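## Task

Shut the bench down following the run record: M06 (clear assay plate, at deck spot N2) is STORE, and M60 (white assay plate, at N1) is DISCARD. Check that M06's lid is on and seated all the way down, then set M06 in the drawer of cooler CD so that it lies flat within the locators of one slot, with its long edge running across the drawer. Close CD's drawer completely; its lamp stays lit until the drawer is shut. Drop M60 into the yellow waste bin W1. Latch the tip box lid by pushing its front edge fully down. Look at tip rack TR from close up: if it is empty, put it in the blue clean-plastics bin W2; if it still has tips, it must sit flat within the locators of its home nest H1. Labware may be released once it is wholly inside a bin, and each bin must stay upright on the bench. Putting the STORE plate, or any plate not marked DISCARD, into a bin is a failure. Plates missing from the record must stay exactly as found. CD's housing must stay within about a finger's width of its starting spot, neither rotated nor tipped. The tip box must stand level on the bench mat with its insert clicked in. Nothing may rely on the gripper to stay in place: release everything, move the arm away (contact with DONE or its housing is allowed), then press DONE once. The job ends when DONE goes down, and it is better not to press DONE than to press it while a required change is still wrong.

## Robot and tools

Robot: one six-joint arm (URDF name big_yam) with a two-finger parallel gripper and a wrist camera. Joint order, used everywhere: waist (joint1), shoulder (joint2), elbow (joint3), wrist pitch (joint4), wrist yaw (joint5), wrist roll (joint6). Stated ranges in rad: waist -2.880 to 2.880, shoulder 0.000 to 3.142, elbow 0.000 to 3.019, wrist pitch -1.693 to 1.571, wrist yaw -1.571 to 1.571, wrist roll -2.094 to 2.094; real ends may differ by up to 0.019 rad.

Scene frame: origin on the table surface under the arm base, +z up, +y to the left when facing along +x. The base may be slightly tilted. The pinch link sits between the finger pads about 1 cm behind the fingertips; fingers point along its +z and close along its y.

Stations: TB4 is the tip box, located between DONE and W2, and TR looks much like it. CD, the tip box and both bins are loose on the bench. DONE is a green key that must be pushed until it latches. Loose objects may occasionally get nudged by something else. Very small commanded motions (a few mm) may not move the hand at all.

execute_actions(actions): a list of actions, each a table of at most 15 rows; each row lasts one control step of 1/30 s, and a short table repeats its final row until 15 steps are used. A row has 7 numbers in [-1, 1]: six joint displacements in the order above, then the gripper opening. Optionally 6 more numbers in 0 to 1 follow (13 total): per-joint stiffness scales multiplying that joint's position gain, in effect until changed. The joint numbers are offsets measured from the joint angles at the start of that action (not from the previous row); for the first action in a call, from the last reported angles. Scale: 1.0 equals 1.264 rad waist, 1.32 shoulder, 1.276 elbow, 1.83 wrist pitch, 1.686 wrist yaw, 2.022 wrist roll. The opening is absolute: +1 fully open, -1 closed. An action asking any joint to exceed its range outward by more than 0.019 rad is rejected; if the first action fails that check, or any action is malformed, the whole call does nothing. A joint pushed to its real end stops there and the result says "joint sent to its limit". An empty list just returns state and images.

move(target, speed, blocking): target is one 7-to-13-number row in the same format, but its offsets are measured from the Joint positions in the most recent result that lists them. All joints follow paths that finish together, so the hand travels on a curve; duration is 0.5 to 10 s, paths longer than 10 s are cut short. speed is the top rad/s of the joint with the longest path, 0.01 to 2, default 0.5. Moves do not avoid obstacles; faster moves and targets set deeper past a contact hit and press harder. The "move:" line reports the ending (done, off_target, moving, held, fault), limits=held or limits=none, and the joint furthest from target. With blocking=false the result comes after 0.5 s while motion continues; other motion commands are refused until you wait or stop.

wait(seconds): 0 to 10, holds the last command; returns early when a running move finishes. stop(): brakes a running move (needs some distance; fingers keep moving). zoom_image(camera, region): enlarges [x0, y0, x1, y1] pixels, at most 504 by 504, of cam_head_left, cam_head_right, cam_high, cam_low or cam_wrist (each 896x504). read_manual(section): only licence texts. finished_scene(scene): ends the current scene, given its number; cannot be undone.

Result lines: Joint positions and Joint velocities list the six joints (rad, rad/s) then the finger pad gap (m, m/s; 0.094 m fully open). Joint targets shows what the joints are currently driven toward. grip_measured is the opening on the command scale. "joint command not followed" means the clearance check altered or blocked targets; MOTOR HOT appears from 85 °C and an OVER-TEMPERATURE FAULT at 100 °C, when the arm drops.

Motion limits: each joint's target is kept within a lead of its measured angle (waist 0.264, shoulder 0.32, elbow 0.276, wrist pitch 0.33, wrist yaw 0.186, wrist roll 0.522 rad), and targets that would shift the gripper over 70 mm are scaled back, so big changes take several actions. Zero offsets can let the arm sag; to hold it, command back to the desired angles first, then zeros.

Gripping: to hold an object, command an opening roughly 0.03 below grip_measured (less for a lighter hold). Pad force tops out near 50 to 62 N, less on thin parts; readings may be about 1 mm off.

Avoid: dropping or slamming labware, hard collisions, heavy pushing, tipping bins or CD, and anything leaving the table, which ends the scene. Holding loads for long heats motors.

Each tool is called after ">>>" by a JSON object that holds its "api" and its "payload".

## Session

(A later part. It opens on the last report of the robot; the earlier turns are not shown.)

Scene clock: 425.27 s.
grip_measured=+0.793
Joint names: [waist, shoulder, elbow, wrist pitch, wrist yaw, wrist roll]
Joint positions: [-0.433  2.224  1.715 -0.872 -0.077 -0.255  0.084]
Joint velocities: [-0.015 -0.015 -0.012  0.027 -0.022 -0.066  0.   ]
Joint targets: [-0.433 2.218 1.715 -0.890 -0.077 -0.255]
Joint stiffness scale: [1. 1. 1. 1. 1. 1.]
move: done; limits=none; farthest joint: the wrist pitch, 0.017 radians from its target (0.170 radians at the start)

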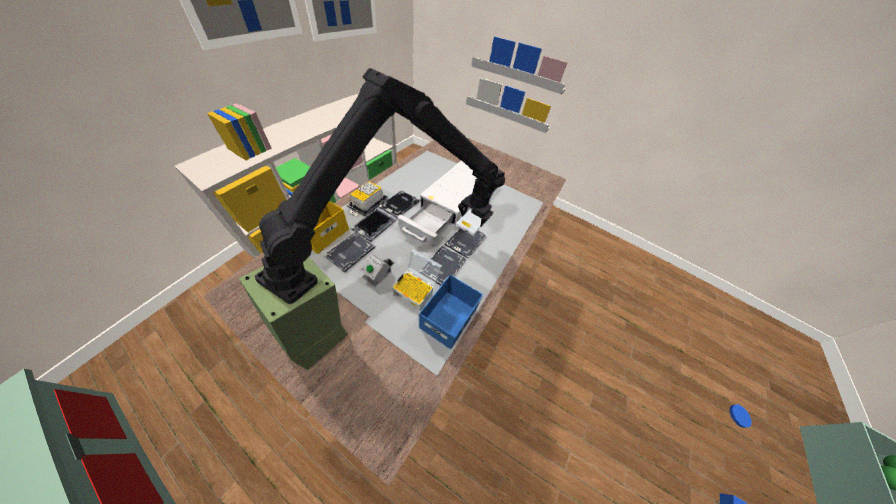

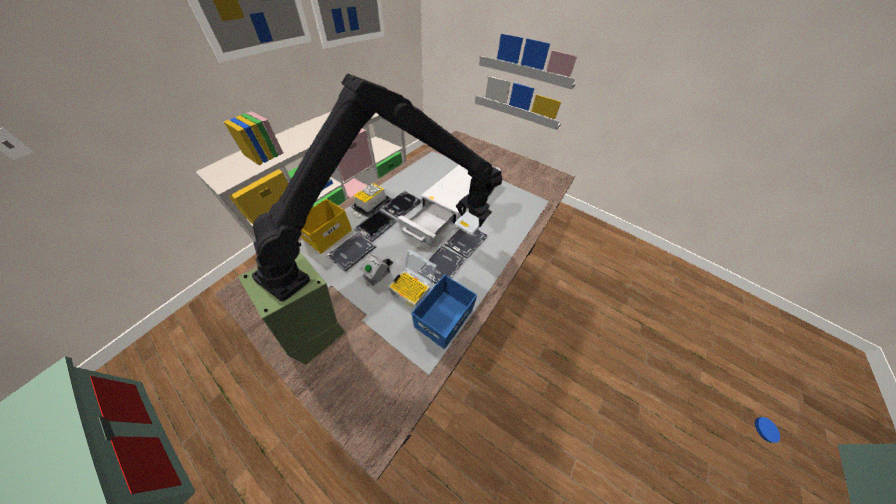

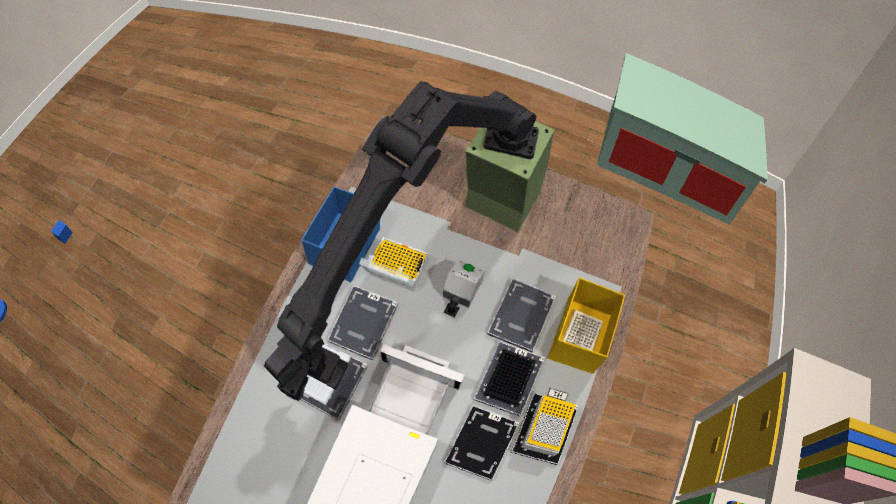

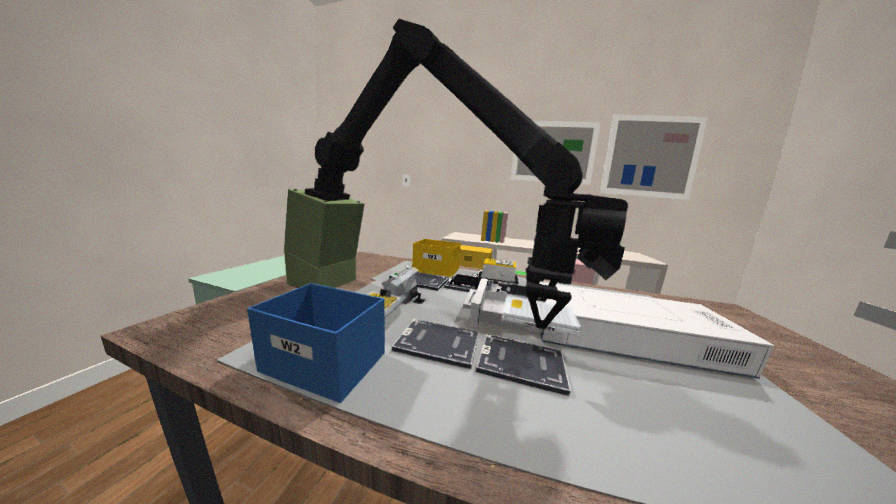

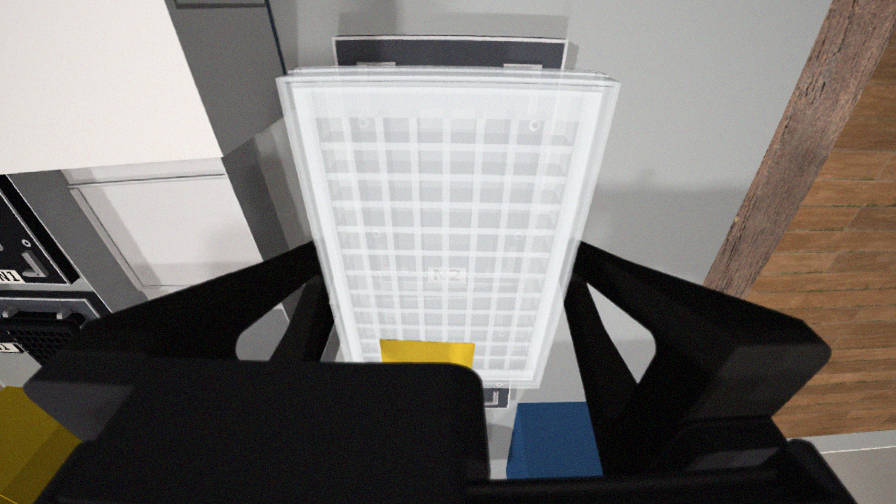

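>>> {"api": "move", "payload": {"target": [0.246,-0.123,-0.286,0.117,0.032,-0.658,0.76], "speed": 0.5}}

Scene clock: 433.80 s.
grip_measured=+0.793
Joint names: [waist, shoulder, elbow, wrist pitch, wrist yaw, wrist roll]
Joint positions: [-0.126  2.076  1.356 -0.675 -0.025 -1.569  0.084]
Joint velocities: [ 0.005 -0.005 -0.007 -0.017 -0.051  0.007 -0.001]
Joint targets: [-0.122 2.062 1.350 -0.658 -0.023 -1.585]
Joint stiffness scale: [1. 1. 1. 1. 1. 1.]
move: done; limits=none; farthest joint: the wrist pitch, 0.017 radians from its target (0.215 radians at the start)

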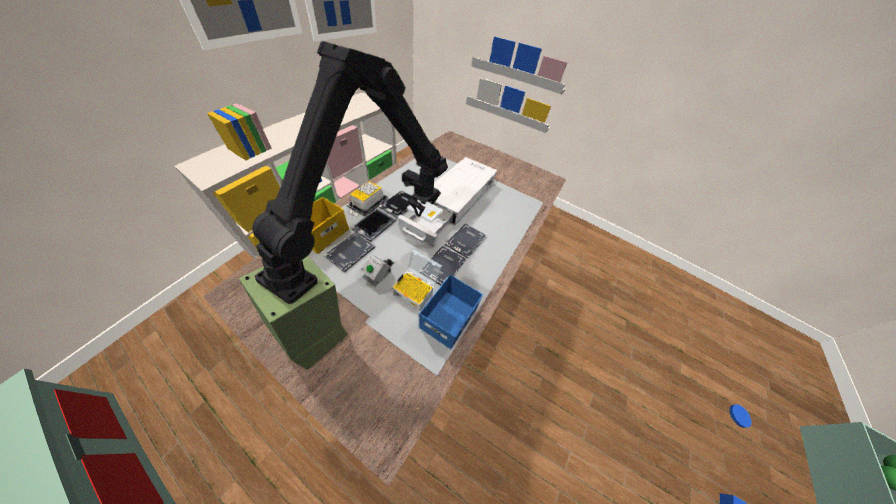

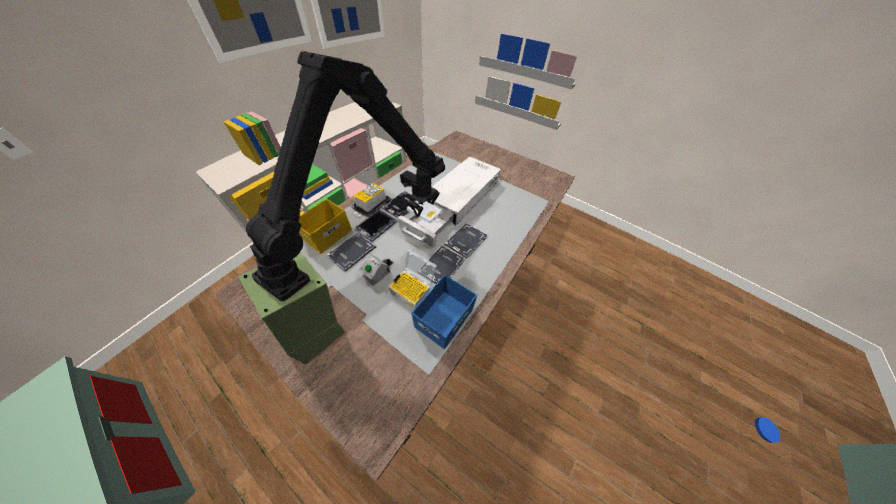

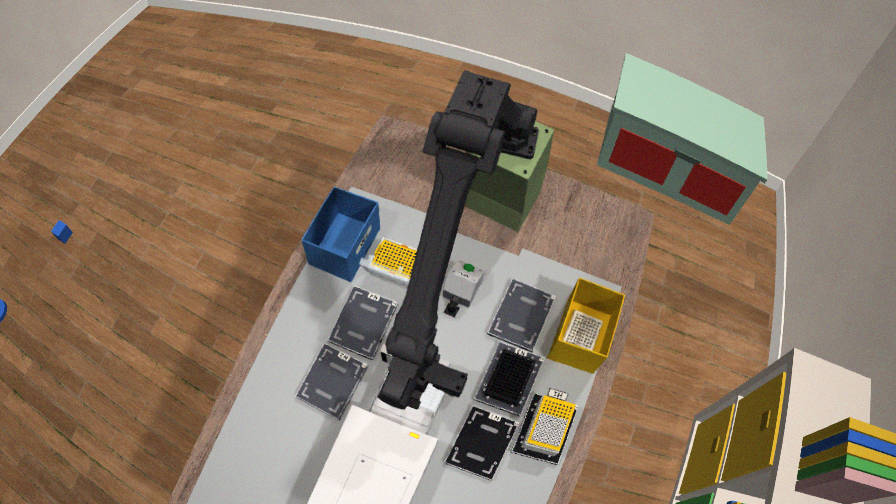

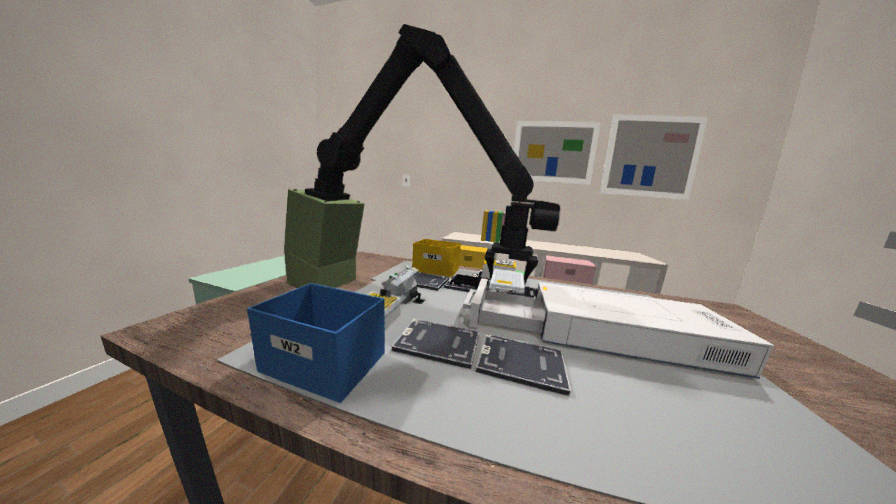

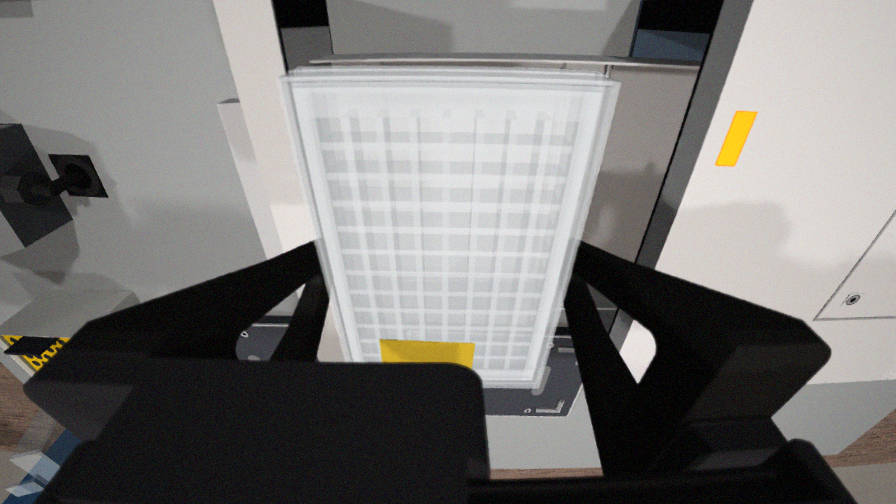

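>>> {"api": "move", "payload": {"target": [-0.021,0.074,0.064,0.027,0,-0.013,0.76], "speed": 0.08}}

Scene clock: 444.47 s.
grip_measured=+0.793
Joint names: [waist, shoulder, elbow, wrist pitch, wrist yaw, wrist roll]
Joint positions: [-0.142  2.147  1.407 -0.642 -0.025 -1.581  0.084]
Joint velocities: [-0.005 -0.015 -0.007  0.012  0.037  0.051 -0.001]
Joint targets: [-0.153 2.173 1.438 -0.626 -0.025 -1.596]
Joint stiffness scale: [1. 1. 1. 1. 1. 1.]
move: off_target; limits=none; farthest joint: the elbow, 0.031 radians from its target (0.081 radians at the start)

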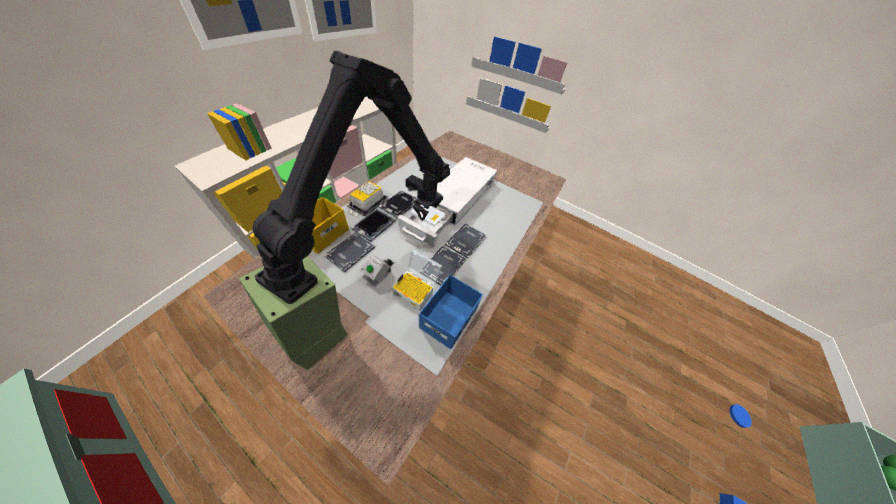

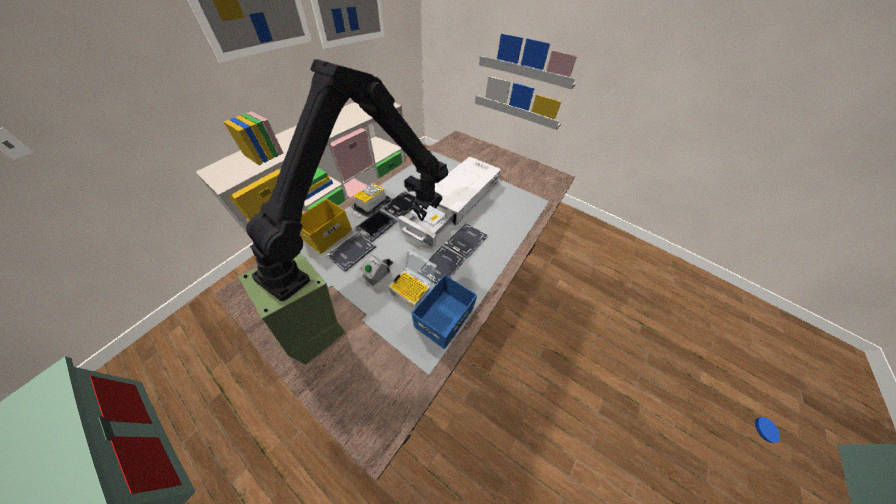

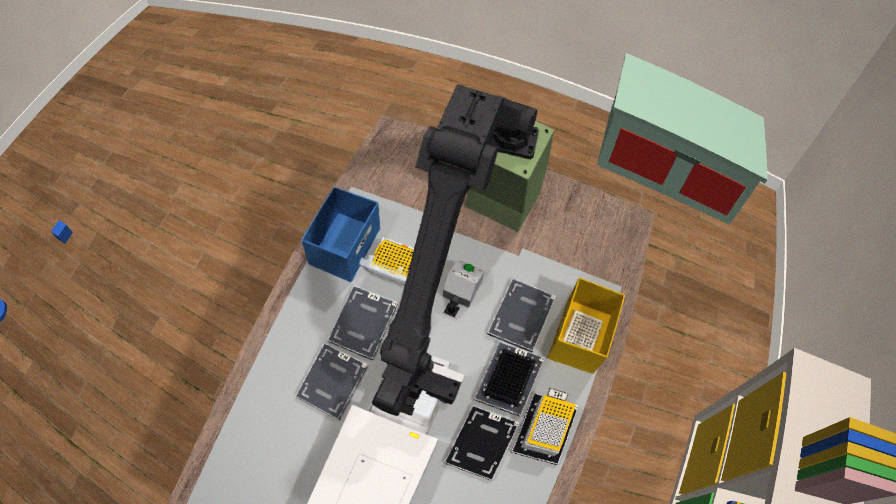

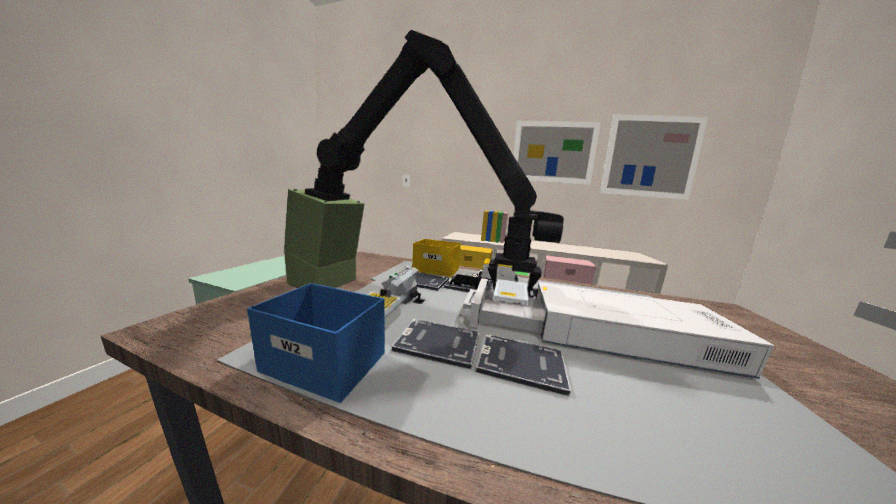

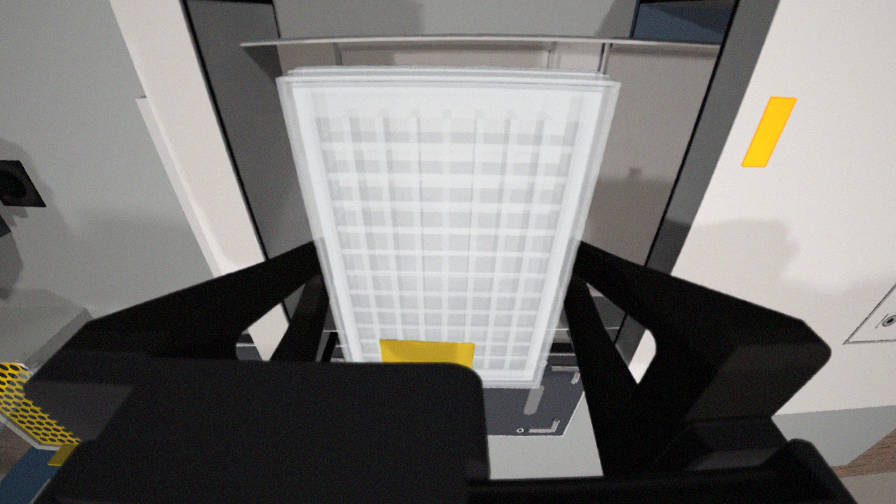

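>>> {"api": "move", "payload": {"target": [0,0.074,0.036,0.039,0,0,0.76], "speed": 0.06}}

Scene clock: 452.30 s.
grip_measured=+0.793
Joint names: [waist, shoulder, elbow, wrist pitch, wrist yaw, wrist roll]
Joint positions: [-0.142  2.219  1.422 -0.587 -0.025 -1.581  0.084]
Joint velocities: [-0.005  0.005  0.002  0.002 -0.022  0.051 -0.   ]
Joint targets: [-0.142 2.245 1.453 -0.571 -0.025 -1.581]
Joint stiffness scale: [1. 1. 1. 1. 1. 1.]
move: off_target; limits=none; farthest joint: the elbow, 0.030 radians from its target (0.046 radians at the start)

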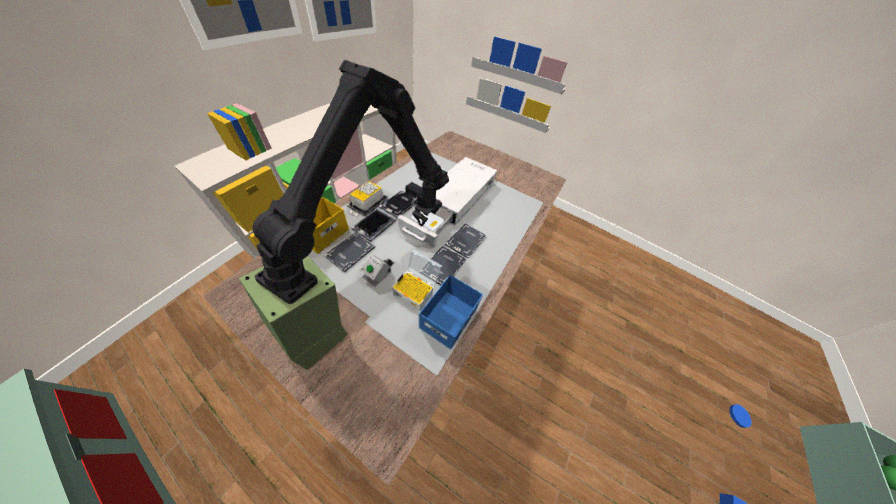

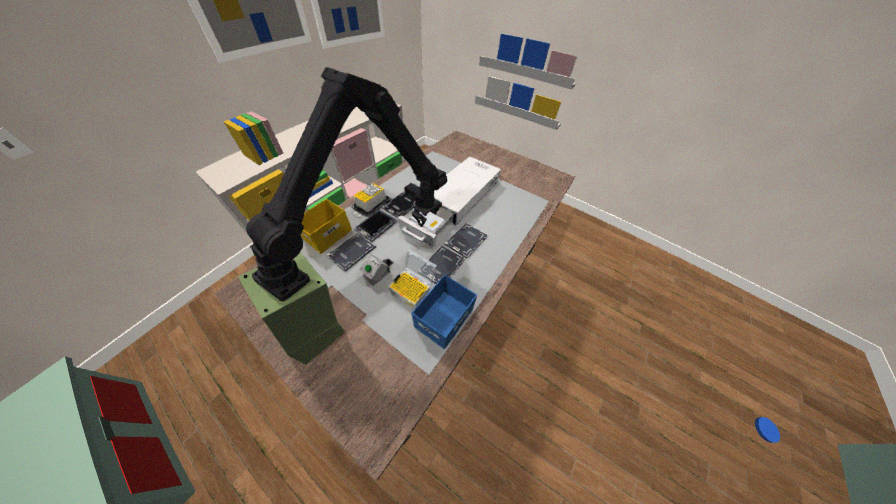

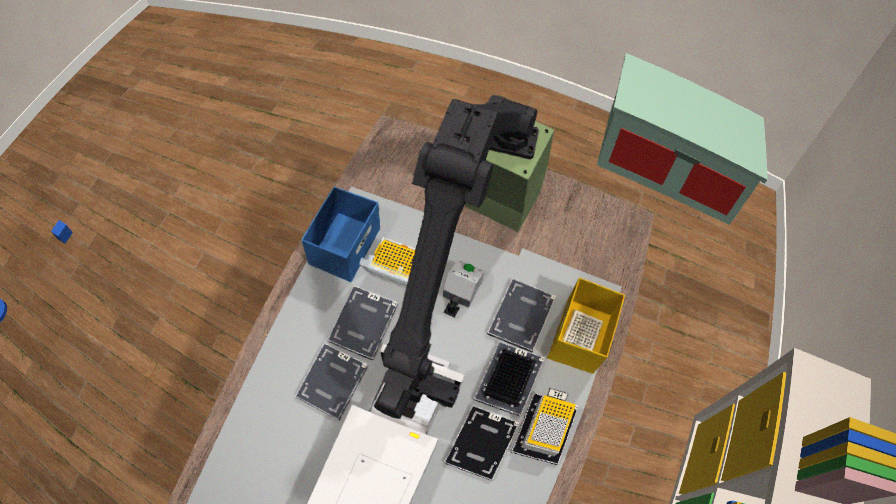

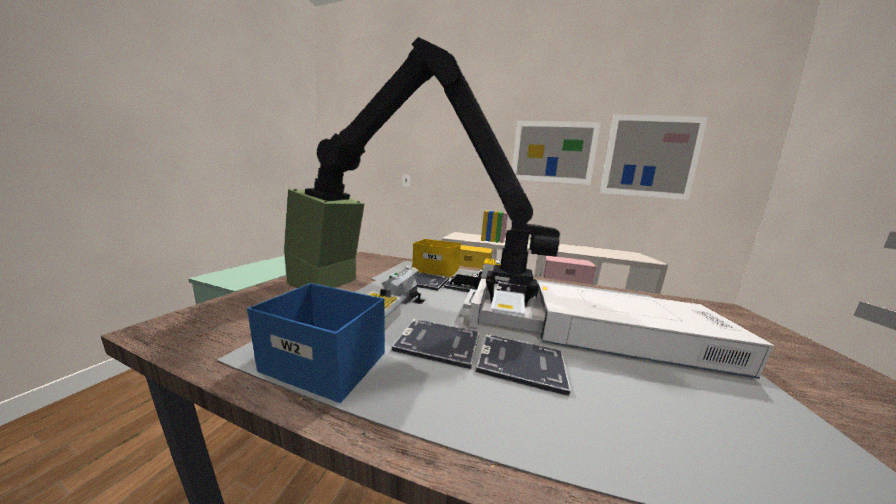

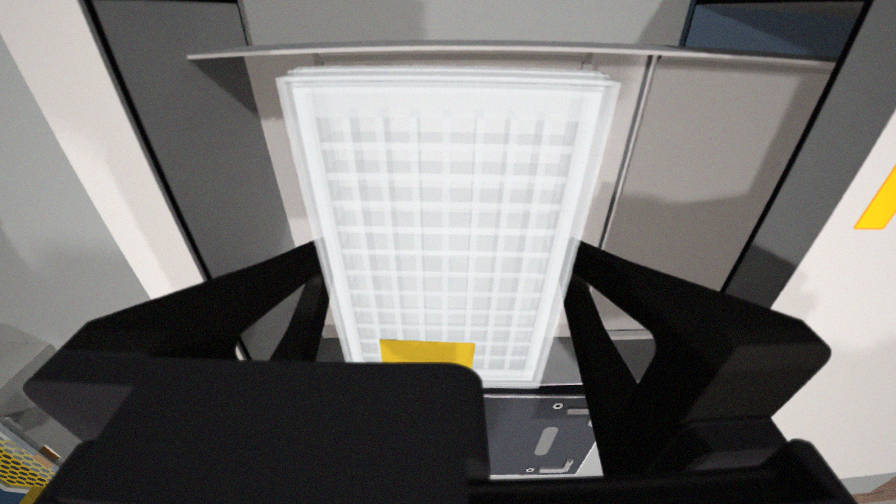

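>>> {"api": "zoom_image", "payload": {"camera": "cam_wrist", "region": [250,30,680,110]}}

Region (250, 30, 680, 110) of cam_wrist's 896x504 image, scaled by 1.172, with more detail than that image has; it fills the top 94 rows of this view, and the rest is white.

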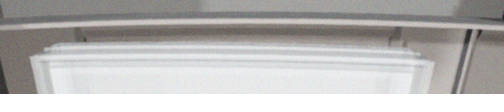

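>>> {"api": "move", "payload": {"target": [0,0.04,0.041,0.012,0,0,0.76], "speed": 0.03}}

>>> {"api": "zoom_image", "payload": {"camera": "cam_wrist", "region": [250,30,680,110]}}

Scene clock: 463.00 s.
grip_measured=+0.793
Joint names: [waist, shoulder, elbow, wrist pitch, wrist yaw, wrist roll]
Joint positions: [-0.142  2.243  1.445 -0.583 -0.025 -1.581  0.084]
Joint velocities: [-0.005 -0.005 -0.007 -0.022  0.139 -0.007  0.   ]
Joint targets: [-0.142 2.271 1.475 -0.566 -0.025 -1.581]
Joint stiffness scale: [1. 1. 1. 1. 1. 1.]
move: off_target; limits=none; farthest joint: the shoulder, 0.029 radians from its target (0.053 radians at the start)

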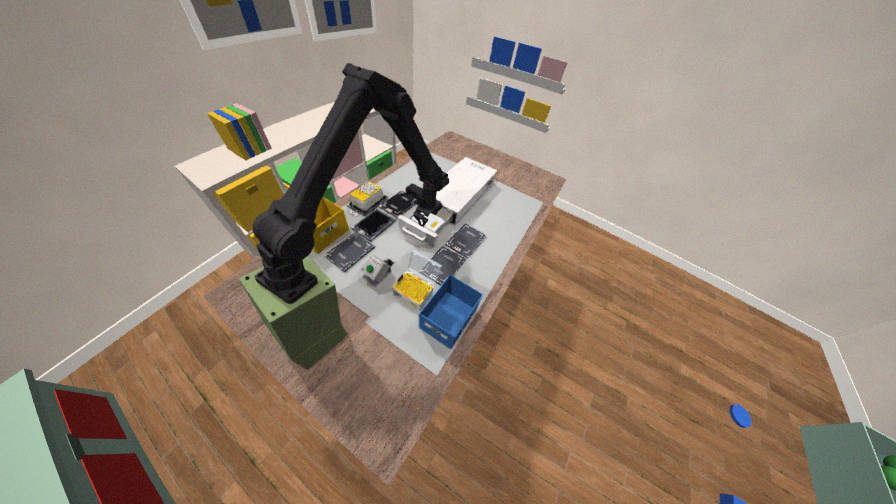

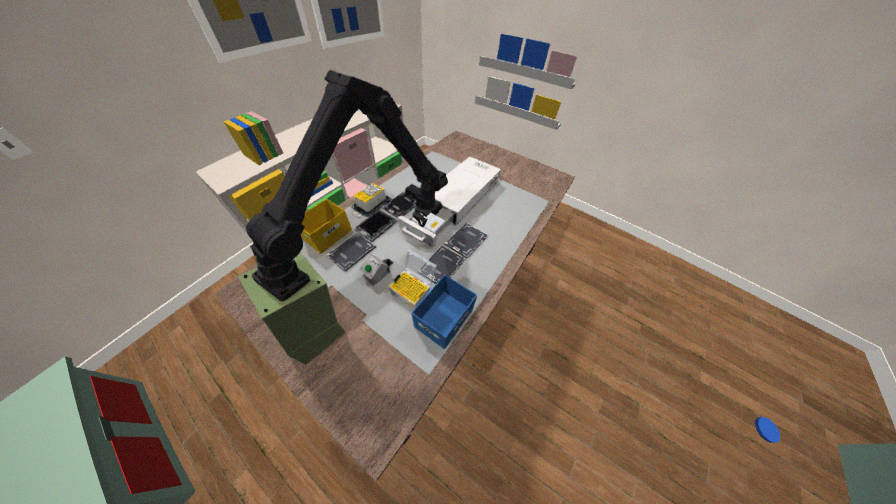

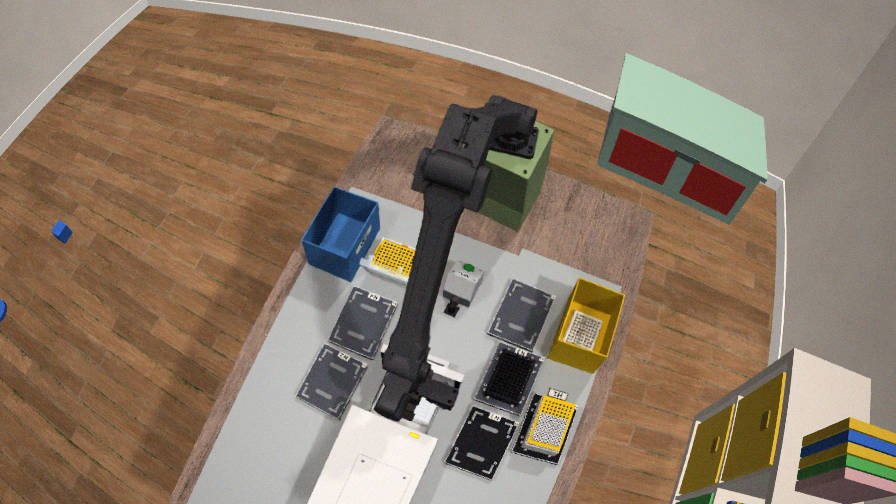

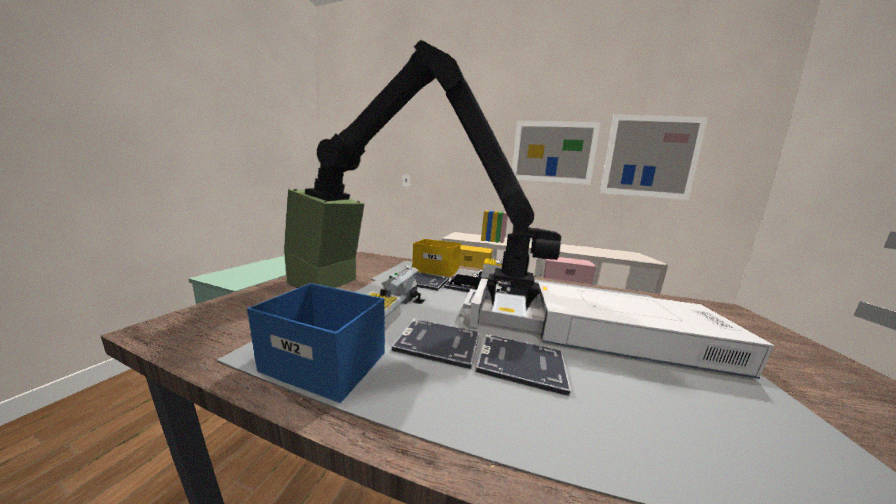

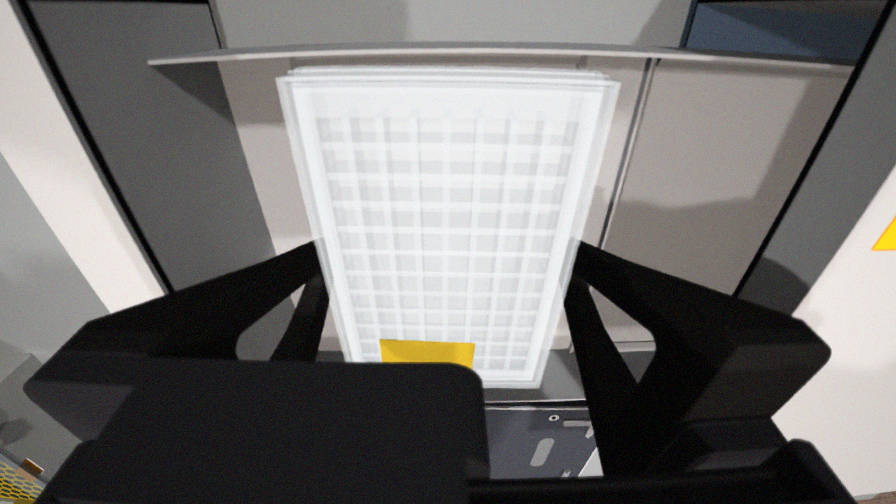

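Region (250, 30, 680, 110) of cam_wrist's 896x504 image, scaled by 1.172, with more detail than that image has; it fills the top 94 rows of this view, and the rest is white.

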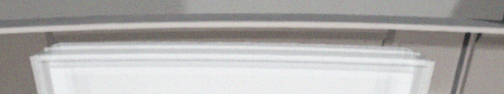

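>>> {"api": "move", "payload": {"target": [0,0.02,0.023,-0.015,0,0,0.76], "speed": 0.03}}

>>> {"api": "zoom_image", "payload": {"camera": "cam_wrist", "region": [250,30,680,110]}}

Scene clock: 467.17 s.
grip_measured=+0.793
Joint names: [waist, shoulder, elbow, wrist pitch, wrist yaw, wrist roll]
Joint positions: [-0.142  2.243  1.445 -0.594 -0.025 -1.581  0.084]
Joint velocities: [ 0.005 -0.015 -0.007 -0.002 -0.051  0.022 -0.001]
Joint targets: [-0.142 2.269 1.474 -0.610 -0.025 -1.581]
Joint stiffness scale: [1. 1. 1. 1. 1. 1.]
move: off_target; limits=none; farthest joint: the elbow, 0.029 radians from its target (0.029 radians at the start)

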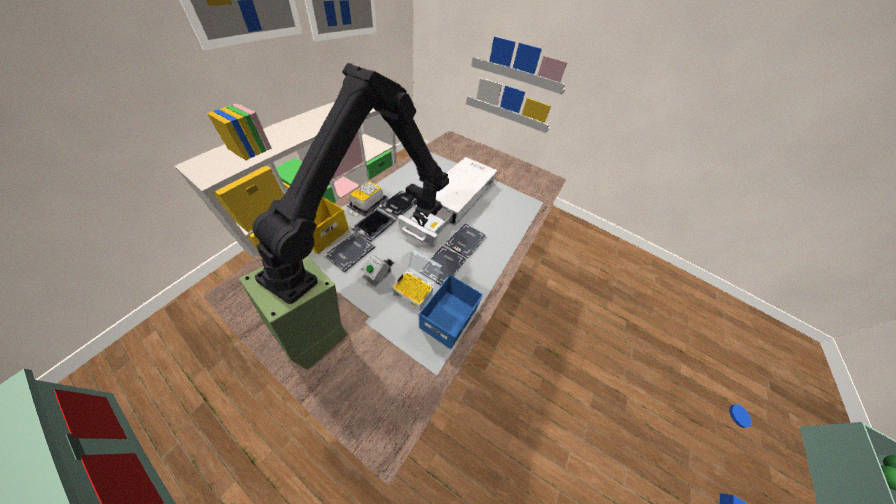

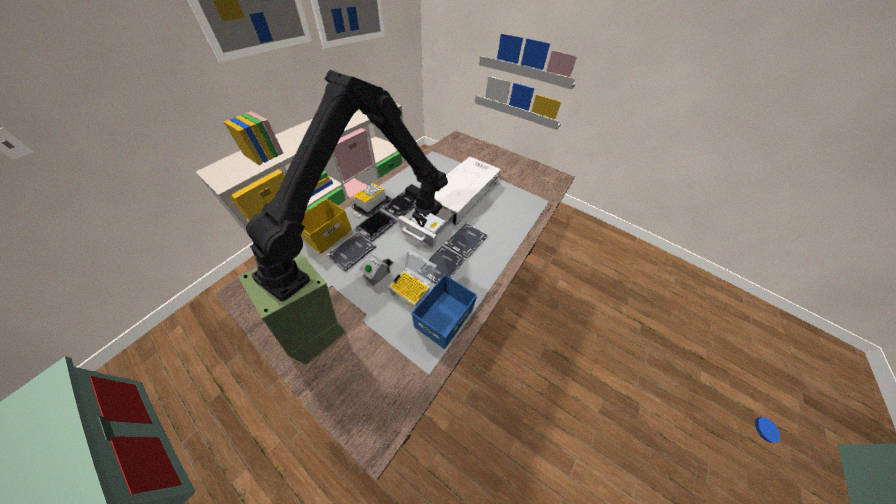

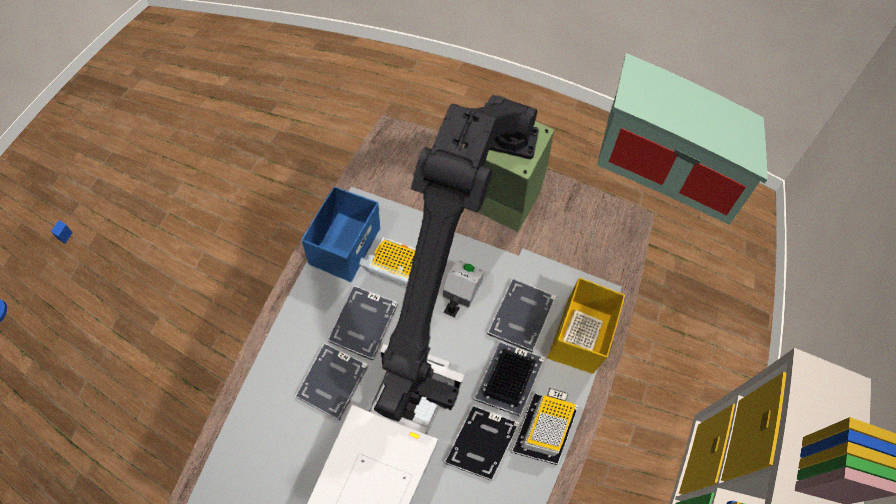

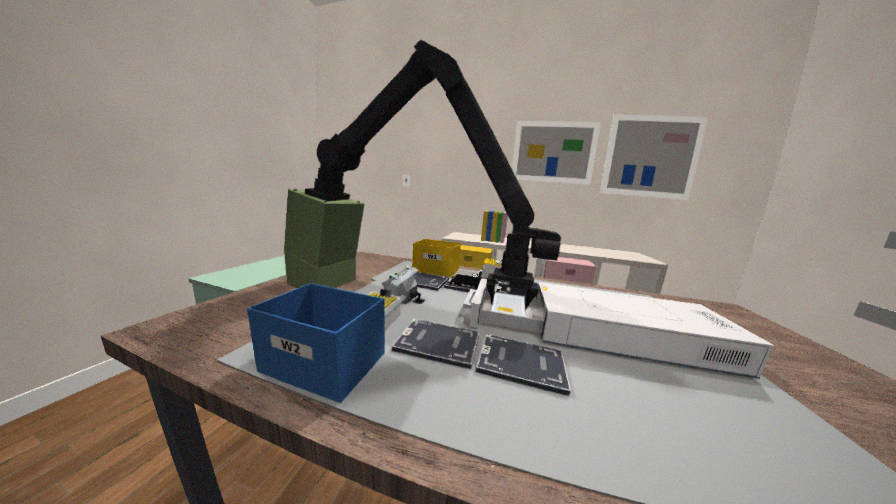

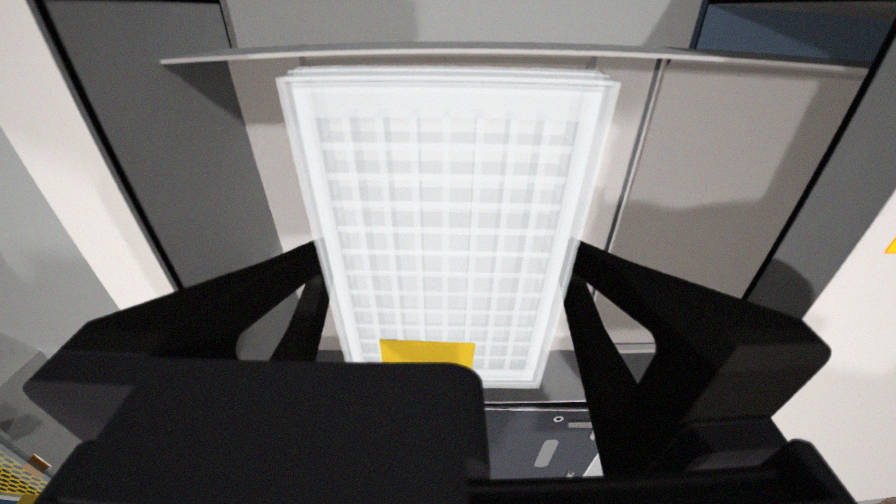

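Region (250, 30, 680, 110) of cam_wrist's 896x504 image, scaled by 1.172, with more detail than that image has; it fills the top 94 rows of this view, and the rest is white.

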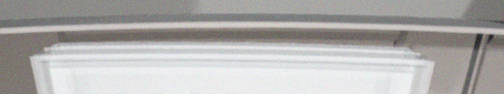

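>>> {"api": "move", "payload": {"target": [0,0.032,0.026,0.018,0,0,0.76], "speed": 0.03}}

>>> {"api": "zoom_image", "payload": {"camera": "cam_wrist", "region": [250,30,680,110]}}

Scene clock: 474.13 s.
grip_measured=+0.793
Joint names: [waist, shoulder, elbow, wrist pitch, wrist yaw, wrist roll]
Joint positions: [-0.142  2.258  1.449 -0.578 -0.025 -1.581  0.084]
Joint velocities: [-0.005 -0.005 -0.002 -0.017  0.022  0.051  0.   ]
Joint targets: [-0.142 2.285 1.478 -0.561 -0.025 -1.581]
Joint stiffness scale: [1. 1. 1. 1. 1. 1.]
move: off_target; limits=none; farthest joint: the elbow, 0.029 radians from its target (0.033 radians at the start)

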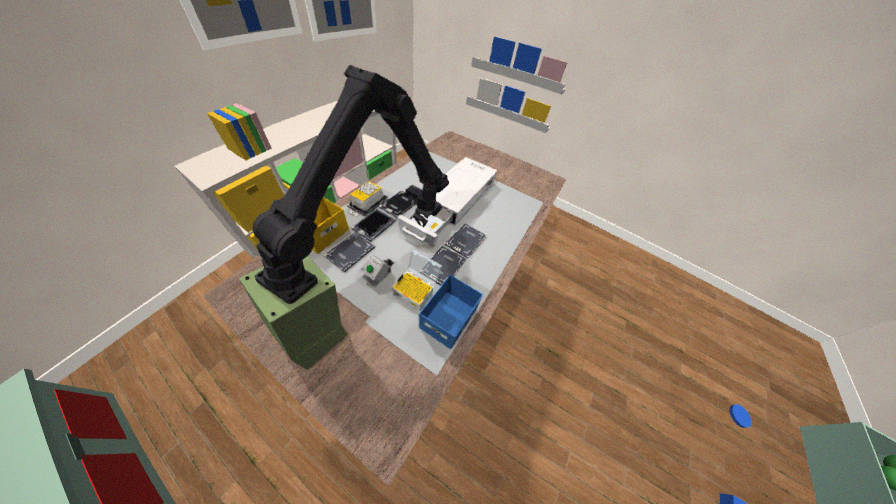

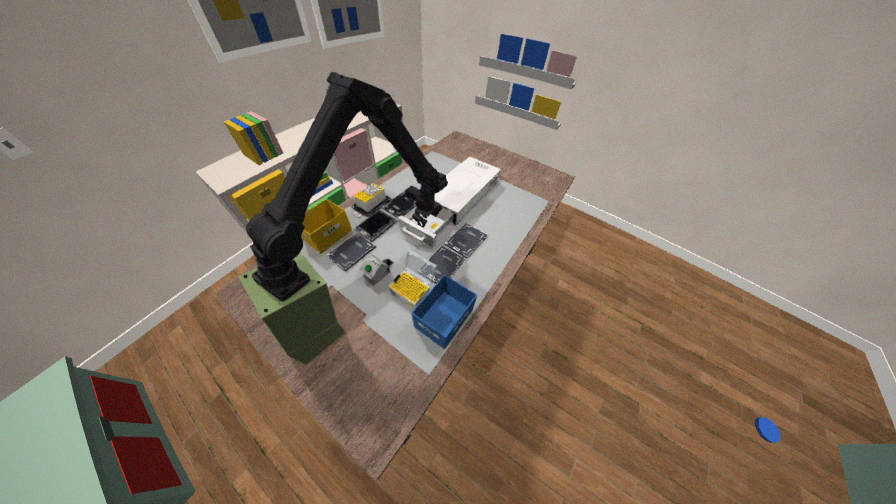

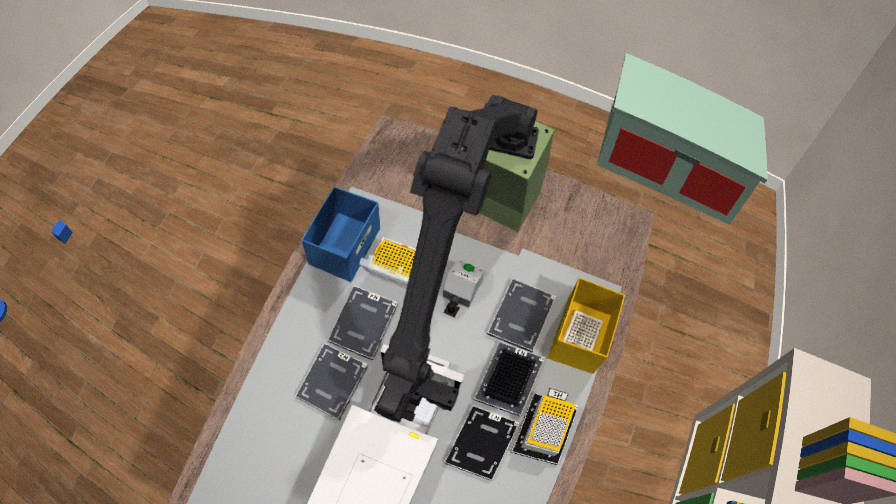

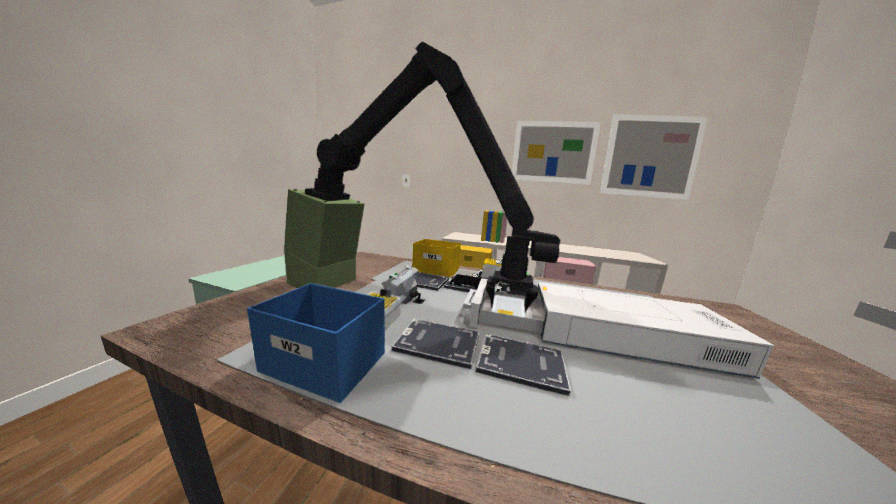

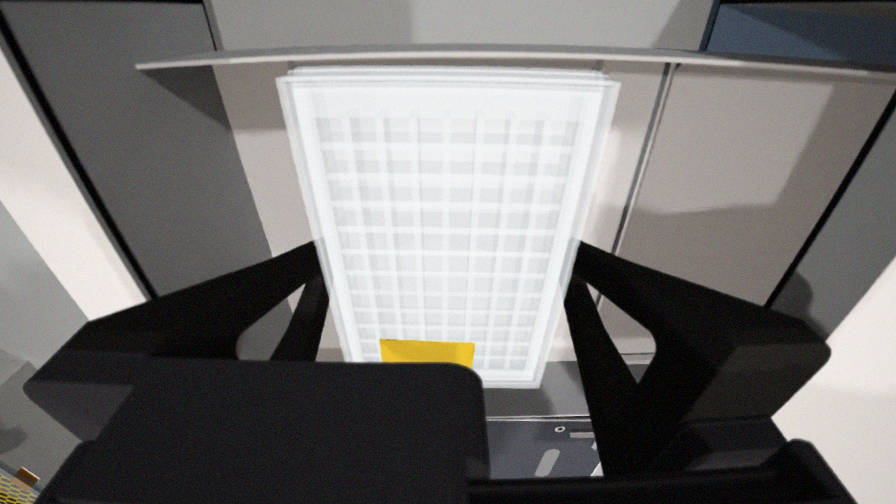

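Region (250, 30, 680, 110) of cam_wrist's 896x504 image, scaled by 1.172, with more detail than that image has; it fills the top 94 rows of this view, and the rest is white.

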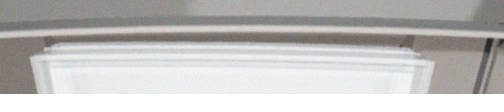

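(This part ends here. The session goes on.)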